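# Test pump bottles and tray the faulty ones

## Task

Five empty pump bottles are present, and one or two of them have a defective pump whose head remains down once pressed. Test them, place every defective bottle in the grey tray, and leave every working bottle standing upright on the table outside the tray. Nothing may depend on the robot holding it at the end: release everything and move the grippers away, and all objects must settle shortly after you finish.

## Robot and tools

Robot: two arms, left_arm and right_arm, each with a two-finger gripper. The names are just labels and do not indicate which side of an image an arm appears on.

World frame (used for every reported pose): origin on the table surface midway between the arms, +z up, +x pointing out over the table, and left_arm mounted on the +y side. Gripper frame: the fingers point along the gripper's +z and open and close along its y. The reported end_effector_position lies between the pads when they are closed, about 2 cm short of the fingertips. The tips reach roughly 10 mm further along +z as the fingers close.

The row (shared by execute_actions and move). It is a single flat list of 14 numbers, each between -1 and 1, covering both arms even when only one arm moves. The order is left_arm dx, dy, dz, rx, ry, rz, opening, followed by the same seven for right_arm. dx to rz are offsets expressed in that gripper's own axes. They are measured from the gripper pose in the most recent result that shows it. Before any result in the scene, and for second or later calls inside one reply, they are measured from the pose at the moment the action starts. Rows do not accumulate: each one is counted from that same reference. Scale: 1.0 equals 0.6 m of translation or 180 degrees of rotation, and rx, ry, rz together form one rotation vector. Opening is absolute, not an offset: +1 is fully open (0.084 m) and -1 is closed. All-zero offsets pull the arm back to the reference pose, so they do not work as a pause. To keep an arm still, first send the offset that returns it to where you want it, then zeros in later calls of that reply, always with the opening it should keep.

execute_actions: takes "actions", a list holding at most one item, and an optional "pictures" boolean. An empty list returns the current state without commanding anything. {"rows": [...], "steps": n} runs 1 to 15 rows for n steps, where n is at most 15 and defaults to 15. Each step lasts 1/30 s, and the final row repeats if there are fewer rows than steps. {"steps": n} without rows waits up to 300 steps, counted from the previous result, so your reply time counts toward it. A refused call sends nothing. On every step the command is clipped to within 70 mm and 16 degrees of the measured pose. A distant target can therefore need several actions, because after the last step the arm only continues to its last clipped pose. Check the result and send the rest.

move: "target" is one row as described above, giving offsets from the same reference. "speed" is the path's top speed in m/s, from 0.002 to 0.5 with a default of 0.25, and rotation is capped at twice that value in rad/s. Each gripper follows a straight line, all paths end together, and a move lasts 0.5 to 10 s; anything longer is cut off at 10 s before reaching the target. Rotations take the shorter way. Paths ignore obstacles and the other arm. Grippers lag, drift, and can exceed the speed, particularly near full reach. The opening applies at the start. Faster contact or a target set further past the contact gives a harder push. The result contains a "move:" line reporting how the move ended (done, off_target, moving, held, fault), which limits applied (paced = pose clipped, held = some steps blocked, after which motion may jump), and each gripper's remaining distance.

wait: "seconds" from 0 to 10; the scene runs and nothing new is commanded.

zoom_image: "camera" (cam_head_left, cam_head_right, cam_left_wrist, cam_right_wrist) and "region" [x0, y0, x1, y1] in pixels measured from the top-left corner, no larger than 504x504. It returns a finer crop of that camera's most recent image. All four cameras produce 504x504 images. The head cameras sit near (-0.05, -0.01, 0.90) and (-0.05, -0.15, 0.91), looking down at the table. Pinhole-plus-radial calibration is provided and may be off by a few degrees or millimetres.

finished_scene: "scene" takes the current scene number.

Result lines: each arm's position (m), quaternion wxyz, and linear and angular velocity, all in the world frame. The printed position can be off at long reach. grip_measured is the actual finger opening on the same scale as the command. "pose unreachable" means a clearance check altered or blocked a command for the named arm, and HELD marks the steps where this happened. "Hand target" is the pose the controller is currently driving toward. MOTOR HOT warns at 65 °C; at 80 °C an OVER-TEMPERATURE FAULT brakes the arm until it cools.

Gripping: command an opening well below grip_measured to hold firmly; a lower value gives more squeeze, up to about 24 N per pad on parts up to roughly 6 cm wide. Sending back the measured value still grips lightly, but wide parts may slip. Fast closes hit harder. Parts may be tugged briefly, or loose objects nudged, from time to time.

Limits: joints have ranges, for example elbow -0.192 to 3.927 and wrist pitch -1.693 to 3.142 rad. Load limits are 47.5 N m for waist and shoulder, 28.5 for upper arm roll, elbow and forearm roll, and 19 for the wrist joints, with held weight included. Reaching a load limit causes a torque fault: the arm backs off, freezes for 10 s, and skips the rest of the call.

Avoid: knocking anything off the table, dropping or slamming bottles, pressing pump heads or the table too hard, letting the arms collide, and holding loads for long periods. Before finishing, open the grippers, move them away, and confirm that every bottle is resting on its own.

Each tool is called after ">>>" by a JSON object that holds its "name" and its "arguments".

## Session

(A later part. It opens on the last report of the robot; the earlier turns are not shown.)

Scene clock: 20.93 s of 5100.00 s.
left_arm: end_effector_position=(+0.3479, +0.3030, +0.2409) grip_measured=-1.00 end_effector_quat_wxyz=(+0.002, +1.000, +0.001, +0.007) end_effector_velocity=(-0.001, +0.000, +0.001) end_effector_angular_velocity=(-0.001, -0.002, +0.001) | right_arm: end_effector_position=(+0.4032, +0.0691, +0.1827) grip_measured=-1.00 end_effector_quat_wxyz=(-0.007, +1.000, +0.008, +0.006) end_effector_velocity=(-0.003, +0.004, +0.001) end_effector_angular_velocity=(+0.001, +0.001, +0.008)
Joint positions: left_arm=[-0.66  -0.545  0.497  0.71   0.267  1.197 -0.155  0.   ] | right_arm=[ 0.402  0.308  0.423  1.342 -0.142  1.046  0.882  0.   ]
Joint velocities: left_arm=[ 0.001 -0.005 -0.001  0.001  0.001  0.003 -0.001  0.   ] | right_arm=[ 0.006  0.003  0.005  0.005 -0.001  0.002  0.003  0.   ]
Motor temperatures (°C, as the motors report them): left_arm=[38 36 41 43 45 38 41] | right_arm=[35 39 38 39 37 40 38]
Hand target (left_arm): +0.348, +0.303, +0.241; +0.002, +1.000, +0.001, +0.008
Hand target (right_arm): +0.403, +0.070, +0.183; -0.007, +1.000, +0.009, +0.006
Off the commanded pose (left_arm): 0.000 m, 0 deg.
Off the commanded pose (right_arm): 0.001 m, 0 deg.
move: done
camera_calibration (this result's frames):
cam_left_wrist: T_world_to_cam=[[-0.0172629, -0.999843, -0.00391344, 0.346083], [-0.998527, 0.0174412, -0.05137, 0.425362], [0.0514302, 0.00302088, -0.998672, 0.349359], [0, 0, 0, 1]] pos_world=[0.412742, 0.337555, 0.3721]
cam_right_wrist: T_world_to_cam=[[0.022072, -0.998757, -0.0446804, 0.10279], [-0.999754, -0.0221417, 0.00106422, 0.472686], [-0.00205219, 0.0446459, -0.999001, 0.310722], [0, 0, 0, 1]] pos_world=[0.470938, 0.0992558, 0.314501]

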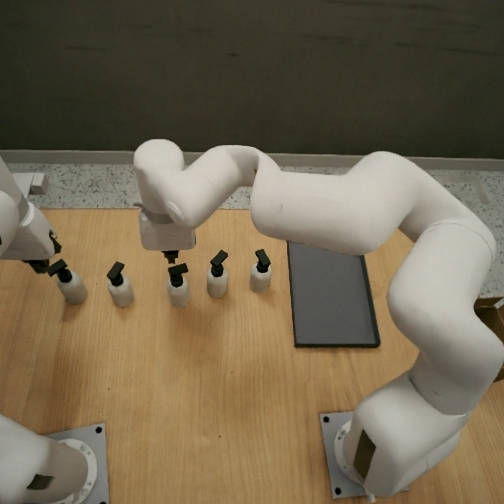

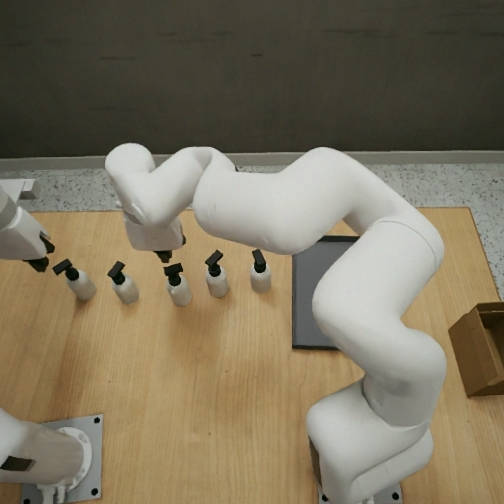

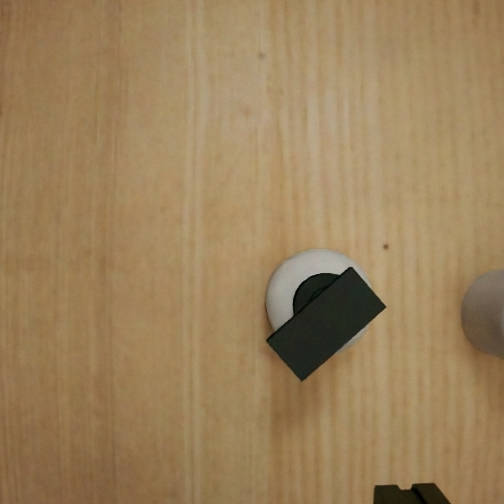

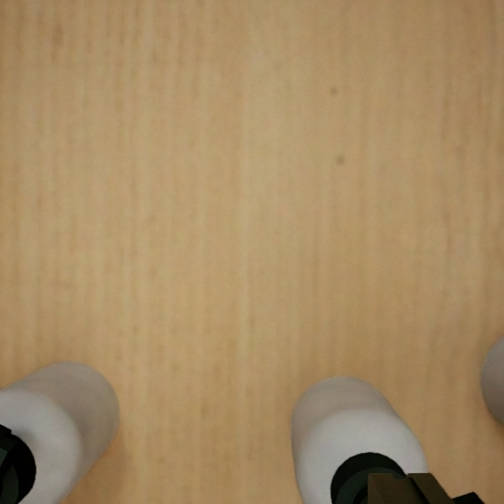

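>>> {"name": "move", "arguments": {"target": [0.087,0.167,0.068,0,0,0,1, -0.008,0.004,0.073,0,0,0,-1], "speed": 0.08}}

>>> {"name": "move", "arguments": {"target": [0,0,0,0,0,0,1, 0,0,-0.09,0,0,0,1], "speed": 0.1}}

>>> {"name": "move", "arguments": {"target": [0,0,0,0,0,0,1, 0.03,0.32,0,0,0,0,1], "speed": 0.2}}

>>> {"name": "zoom_image", "arguments": {"camera": "cam_head_left", "region": [30,180,330,330]}}

Scene clock: 24.47 s of 5100.00 s.
left_arm: end_effector_position=(+0.4009, +0.2029, +0.2015) grip_measured=+1.00 end_effector_quat_wxyz=(+0.001, +1.000, +0.001, +0.008) end_effector_velocity=(+0.001, -0.001, +0.000) end_effector_angular_velocity=(-0.001, -0.001, +0.000) | right_arm: end_effector_position=(+0.4007, +0.0691, +0.1431) grip_measured=-1.00 end_effector_quat_wxyz=(-0.011, +1.000, +0.008, +0.010) end_effector_velocity=(-0.001, +0.000, -0.002) end_effector_angular_velocity=(-0.002, +0.003, +0.003)
Joint positions: left_arm=[-0.803 -0.255  0.433  0.793  0.126  1.013 -0.282  0.084] | right_arm=[ 0.407  0.343  0.415  1.268 -0.169  0.93   0.904  0.   ]
Joint velocities: left_arm=[-0.001  0.003 -0.     0.003 -0.002 -0.001 -0.    -0.   ] | right_arm=[ 0.001  0.005  0.     0.    -0.001 -0.    -0.     0.   ]
Motor temperatures (°C, as the motors report them): left_arm=[38 36 41 43 45 38 41] | right_arm=[35 39 38 39 37 40 38]
Hand target (left_arm): +0.401, +0.203, +0.201; +0.001, +1.000, +0.000, +0.008
Hand target (right_arm): +0.399, +0.067, +0.139; -0.007, +1.000, +0.008, +0.006
Off the commanded pose (left_arm): 0.000 m, 0 deg.
Off the commanded pose (right_arm): 0.005 m, 1 deg.
move: off_target (right_arm)
camera_calibration (this result's frames):
cam_left_wrist: T_world_to_cam=[[-0.016928, -0.999847, -0.00430434, 0.24663], [-0.998495, 0.0171293, -0.0520921, 0.478201], [0.0521579, 0.00341605, -0.998633, 0.30714], [0, 0, 0, 1]] pos_world=[0.465637, 0.237351, 0.332692]
cam_right_wrist: T_world_to_cam=[[0.0224131, -0.998451, -0.0509262, 0.101835], [-0.999733, -0.0220935, -0.0068308, 0.471397], [0.00569507, 0.0510657, -0.998679, 0.267625], [0, 0, 0, 1]] pos_world=[0.467464, 0.0984253, 0.275677]

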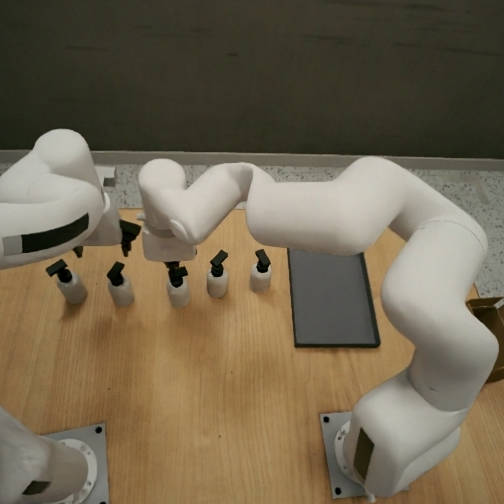

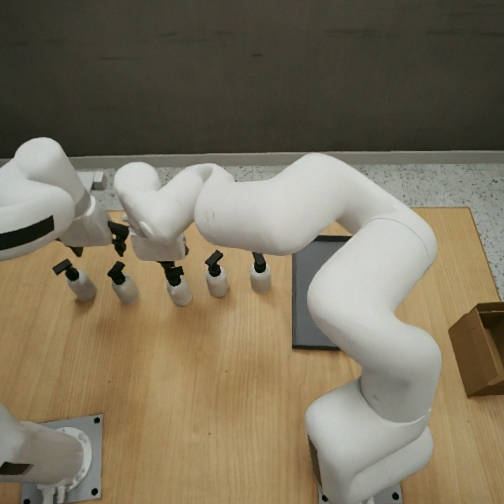

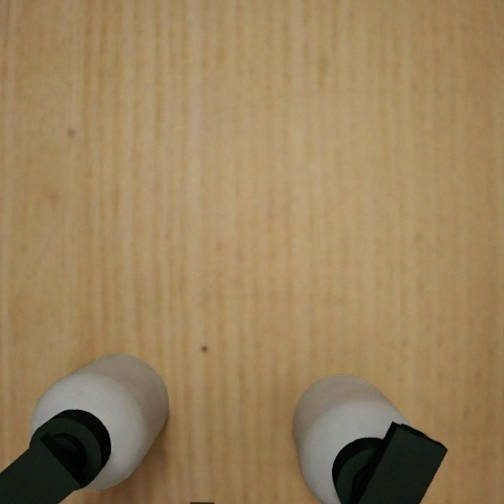

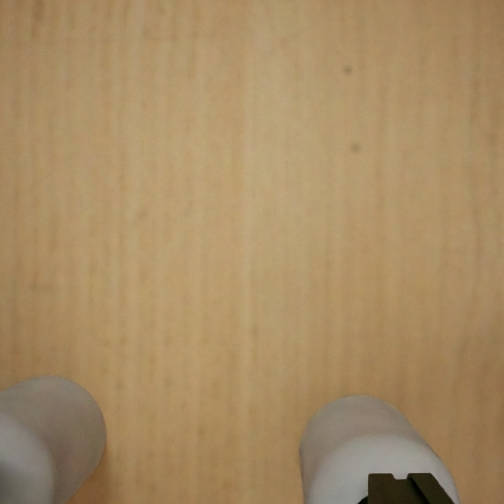

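Scene clock: 26.80 s of 5100.00 s.
left_arm: end_effector_position=(+0.4032, +0.2027, +0.2041) grip_measured=+1.00 end_effector_quat_wxyz=(+0.002, +1.000, +0.001, +0.011) end_effector_velocity=(-0.000, -0.000, -0.000) end_effector_angular_velocity=(+0.000, +0.000, -0.003) | right_arm: end_effector_position=(+0.3958, +0.0594, +0.1861) grip_measured=+0.60 end_effector_quat_wxyz=(+0.001, +1.000, +0.006, -0.001) end_effector_velocity=(-0.000, +0.001, +0.000) end_effector_angular_velocity=(+0.001, -0.001, +0.000)
Joint positions: left_arm=[-0.806 -0.255  0.435  0.8    0.126  1.013 -0.282  0.084] | right_arm=[ 0.436  0.274  0.378  1.32  -0.114  1.07   0.867  0.069]
Joint velocities: left_arm=[-0.    -0.    -0.001 -0.    -0.     0.     0.002  0.   ] | right_arm=[ 0.023 -0.003 -0.025  0.     0.008 -0.001 -0.005 -0.002]
Motor temperatures (°C, as the motors report them): left_arm=[38 36 41 43 45 38 41] | right_arm=[35 39 38 40 37 41 38]
Hand target (left_arm): +0.401, +0.203, +0.201; +0.001, +1.000, +0.001, +0.008
Hand target (right_arm): +0.400, +0.068, +0.197; -0.011, +1.000, +0.008, +0.010
Off the commanded pose (left_arm): 0.003 m, 0 deg.
Off the commanded pose (right_arm): 0.014 m, 2 deg.
move: off_target (right_arm)
camera_calibration (this result's frames):
cam_left_wrist: T_world_to_cam=[[-0.0161933, -0.999864, -0.00308455, 0.245936], [-0.998168, 0.0163456, -0.0582513, 0.481925], [0.0582938, 0.00213562, -0.998297, 0.307356], [0, 0, 0, 1]] pos_world=[0.467108, 0.237369, 0.335664]
cam_right_wrist: T_world_to_cam=[[0.0168177, -0.999464, -0.0280957, 0.092495], [-0.999744, -0.0172351, 0.0146793, 0.462245], [-0.0151556, 0.0278417, -0.999497, 0.320814], [0, 0, 0, 1]] pos_world=[0.465433, 0.0914802, 0.316466]

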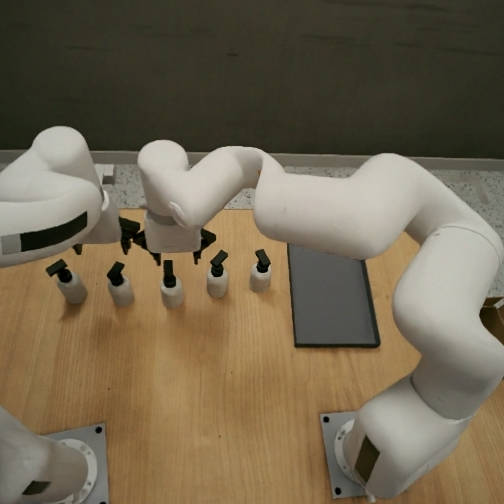

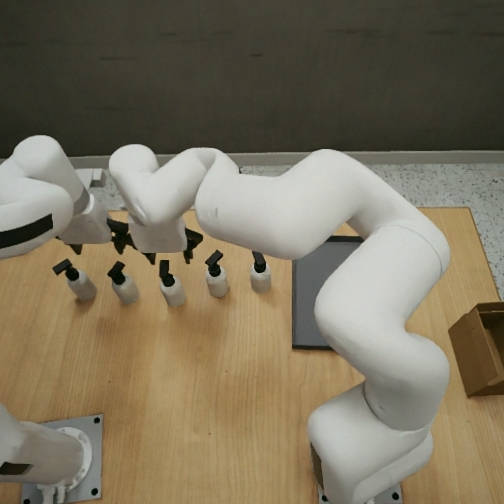

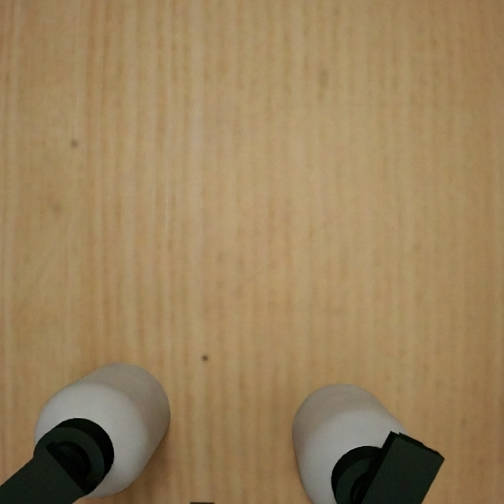

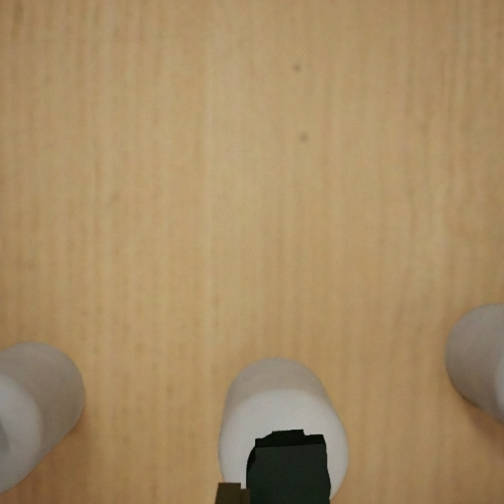

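Scene clock: 28.20 s of 5100.00 s.
left_arm: end_effector_position=(+0.4032, +0.2027, +0.2041) grip_measured=+1.00 end_effector_quat_wxyz=(+0.002, +1.000, +0.001, +0.011) end_effector_velocity=(+0.000, +0.000, +0.000) end_effector_angular_velocity=(-0.000, -0.001, -0.000) | right_arm: end_effector_position=(+0.4160, -0.1318, +0.1869) grip_measured=+1.00 end_effector_quat_wxyz=(+0.001, +1.000, +0.007, -0.001) end_effector_velocity=(+0.001, -0.004, -0.000) end_effector_angular_velocity=(+0.002, -0.001, -0.006)
Joint positions: left_arm=[-0.804 -0.255  0.433  0.8    0.126  1.013 -0.282  0.084] | right_arm=[ 0.207 -0.058  0.225  0.932  0.014  0.99   0.433  0.084]
Joint velocities: left_arm=[ 0.    -0.     0.001  0.001  0.     0.     0.001 -0.   ] | right_arm=[-0.005 -0.003 -0.006 -0.003  0.002 -0.002 -0.005 -0.   ]
Motor temperatures (°C, as the motors report them): left_arm=[38 36 41 43 45 38 41] | right_arm=[35 39 38 40 37 41 38]
Hand target (left_arm): +0.403, +0.203, +0.204; +0.002, +1.000, +0.001, +0.011
Hand target (right_arm): +0.416, -0.133, +0.187; +0.001, +1.000, +0.006, -0.001
Off the commanded pose (left_arm): 0.000 m, 0 deg.
Off the commanded pose (right_arm): 0.001 m, 0 deg.
move: done
camera_calibration (this result's frames):
cam_left_wrist: T_world_to_cam=[[-0.0162047, -0.999864, -0.00308953, 0.245938], [-0.998169, 0.0163571, -0.0582355, 0.481916], [0.0582781, 0.00214019, -0.998298, 0.307356], [0, 0, 0, 1]] pos_world=[0.467106, 0.237364, 0.335658]
cam_right_wrist: T_world_to_cam=[[0.0186586, -0.999439, -0.0277968, -0.0997164], [-0.999717, -0.0190601, 0.0142491, 0.478954], [-0.014771, 0.0275231, -0.999512, 0.32711], [0, 0, 0, 1]] pos_world=[0.485511, -0.0995347, 0.317354]

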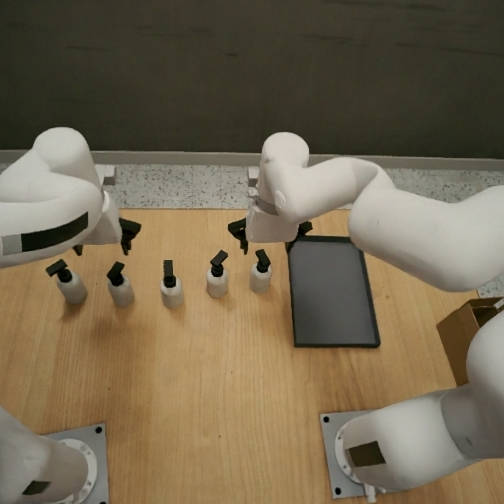

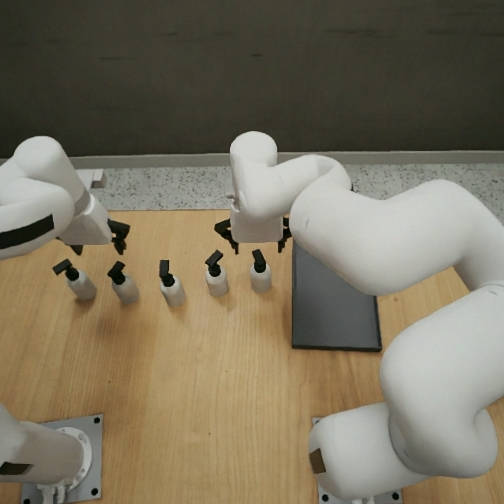

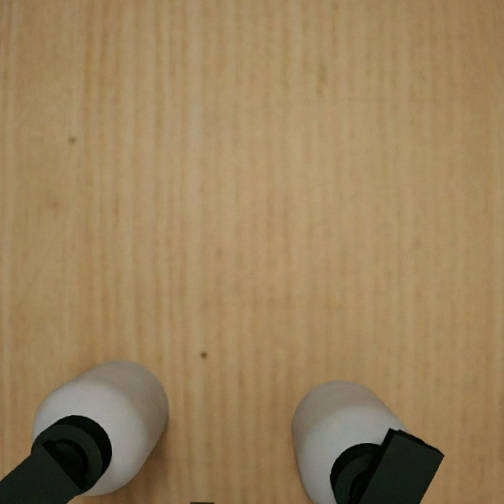

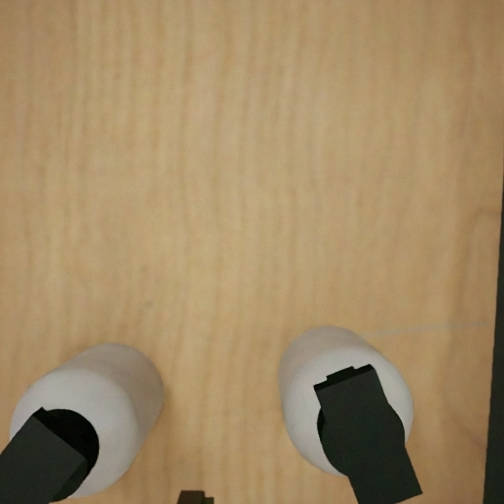

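Region (30, 180, 330, 330) of cam_head_left's 504x504 image, scaled by 1.680, with more detail than that image has.

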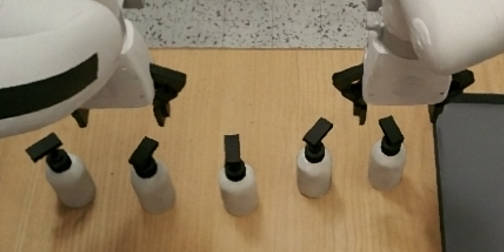

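>>> {"name": "move", "arguments": {"target": [0,0.003,0.198,0,-0.006,0,1, 0.01,-0.005,0.17,0,0,0,1], "speed": 0.1}}

>>> {"name": "move", "arguments": {"target": [0,0,0,0,0,0,-0.3, 0,0,0,0,0,0,-0.3]}}

>>> {"name": "zoom_image", "arguments": {"camera": "cam_head_left", "region": [30,180,330,330]}}

Scene clock: 30.60 s of 5100.00 s.
left_arm: end_effector_position=(+0.4062, +0.2002, +0.0857) grip_measured=+1.00 end_effector_quat_wxyz=(+0.002, +1.000, +0.001, +0.002) end_effector_velocity=(-0.000, +0.000, -0.001) end_effector_angular_velocity=(-0.001, +0.001, +0.001) | right_arm: end_effector_position=(+0.4218, -0.1290, +0.0851) grip_measured=+1.00 end_effector_quat_wxyz=(+0.001, +1.000, +0.007, -0.000) end_effector_velocity=(+0.001, -0.001, -0.001) end_effector_angular_velocity=(-0.000, +0.001, -0.003)
Joint positions: left_arm=[-0.82   0.006  0.472  0.666 -0.009  0.656 -0.175  0.084] | right_arm=[ 0.212  0.14   0.223  0.832 -0.051  0.698  0.481  0.084]
Joint velocities: left_arm=[ 0.     0.004  0.001 -0.001 -0.005 -0.003  0.004 -0.   ] | right_arm=[-0.002  0.003 -0.001 -0.    -0.001 -0.002  0.001  0.   ]
Motor temperatures (°C, as the motors report them): left_arm=[38 36 41 43 45 38 41] | right_arm=[35 39 38 40 37 41 38]
Hand target (left_arm): +0.406, +0.200, +0.085; +0.002, +1.000, +0.001, +0.002
Hand target (right_arm): +0.422, -0.129, +0.085; +0.001, +1.000, +0.007, -0.001
Off the commanded pose (left_arm): 0.001 m, 0 deg.
Off the commanded pose (right_arm): 0.000 m, 0 deg.
move: done
camera_calibration (this result's frames):
cam_left_wrist: T_world_to_cam=[[-0.0166054, -0.999858, -0.00288322, 0.243331], [-0.999034, 0.0167089, -0.0406342, 0.476877], [0.0406766, 0.00220569, -0.99917, 0.196223], [0, 0, 0, 1]] pos_world=[0.472476, 0.234896, 0.21614]
cam_right_wrist: T_world_to_cam=[[0.0186172, -0.999438, -0.0278911, -0.0998257], [-0.999729, -0.0189976, 0.0134378, 0.4864], [-0.0139601, 0.0276333, -0.999521, 0.225035], [0, 0, 0, 1]] pos_world=[0.491269, -0.0967476, 0.215607]

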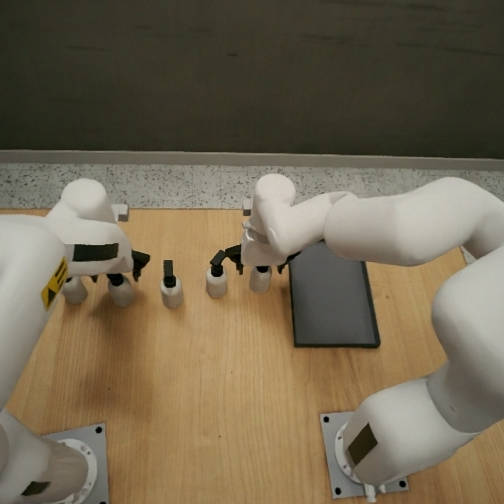

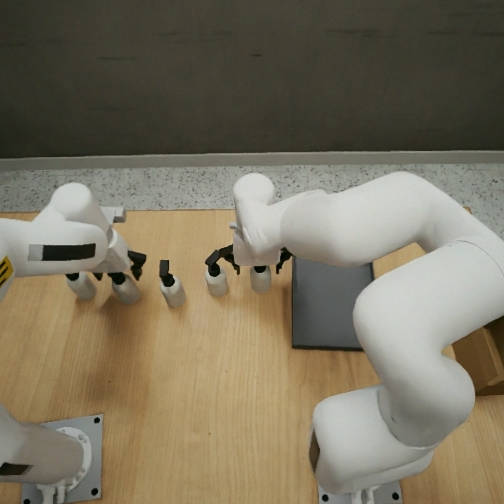

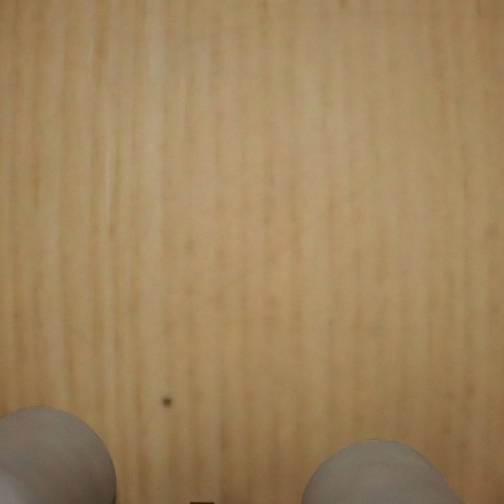

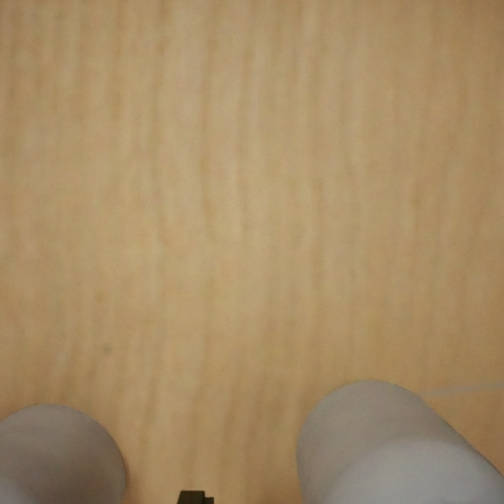

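Scene clock: 31.10 s of 5100.00 s.
left_arm: end_effector_position=(+0.4066, +0.2001, +0.0860) grip_measured=+0.00 end_effector_quat_wxyz=(+0.002, +1.000, +0.001, +0.002) end_effector_velocity=(-0.000, +0.000, -0.000) end_effector_angular_velocity=(+0.000, +0.000, +0.001) | right_arm: end_effector_position=(+0.4221, -0.1288, +0.0854) grip_measured=+0.06 end_effector_quat_wxyz=(+0.001, +1.000, +0.007, +0.000) end_effector_velocity=(+0.000, +0.000, +0.000) end_effector_angular_velocity=(+0.001, -0.000, -0.002)
Joint positions: left_arm=[-0.82   0.005  0.472  0.666 -0.009  0.656 -0.175  0.044] | right_arm=[ 0.212  0.14   0.223  0.833 -0.051  0.698  0.481  0.047]
Joint velocities: left_arm=[-0.     0.     0.     0.    -0.    -0.    -0.001  0.   ] | right_arm=[-0.     0.    -0.     0.001  0.001 -0.     0.001  0.   ]
Motor temperatures (°C, as the motors report them): left_arm=[38 36 41 43 45 38 41] | right_arm=[35 39 38 40 37 41 38]
Hand target (left_arm): +0.406, +0.200, +0.086; +0.002, +1.000, +0.001, +0.002
Hand target (right_arm): +0.422, -0.129, +0.085; +0.001, +1.000, +0.007, -0.000
Off the commanded pose (left_arm): 0.000 m, 0 deg.
Off the commanded pose (right_arm): 0.000 m, 0 deg.
move: done
camera_calibration (this result's frames):
cam_left_wrist: T_world_to_cam=[[-0.0166012, -0.999859, -0.00258466, 0.243223], [-0.998994, 0.0166944, -0.0416123, 0.477313], [0.0416495, 0.00189124, -0.99913, 0.196192], [0, 0, 0, 1]] pos_world=[0.472699, 0.234849, 0.216512]
cam_right_wrist: T_world_to_cam=[[0.0186861, -0.999427, -0.0282125, -0.0996858], [-0.999739, -0.019048, 0.0126145, 0.486724], [-0.0131446, 0.0279695, -0.999522, 0.22503], [0, 0, 0, 1]] pos_world=[0.491417, -0.0966516, 0.215971]

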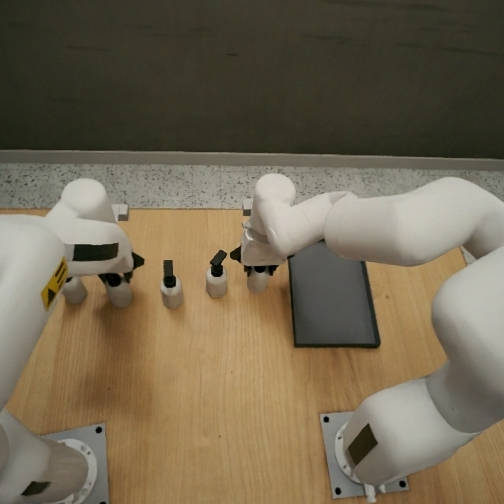

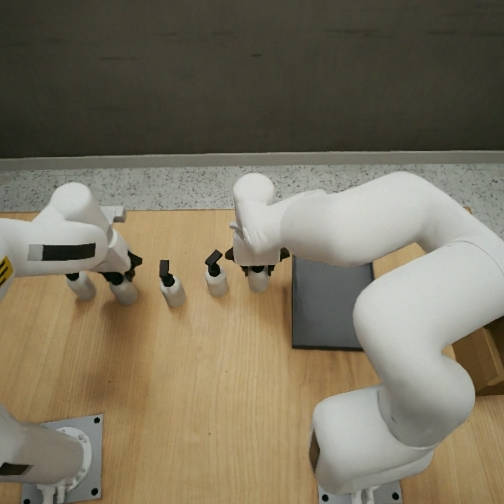

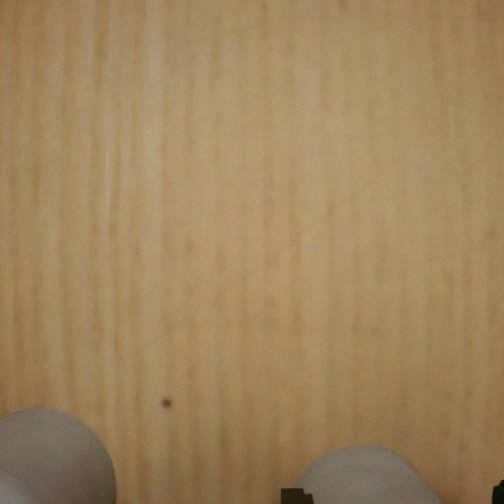

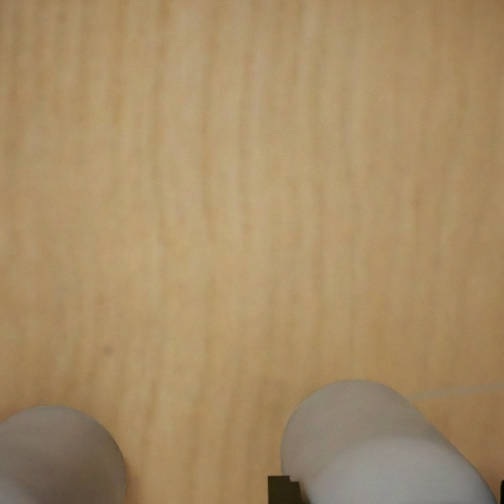

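Region (30, 180, 330, 330) of cam_head_left's 504x504 image, scaled by 1.680, with more detail than that image has.

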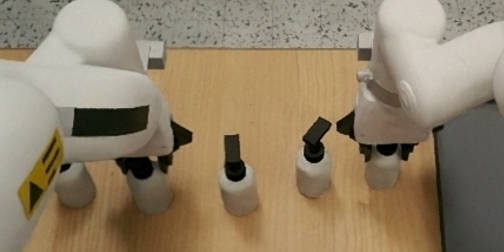

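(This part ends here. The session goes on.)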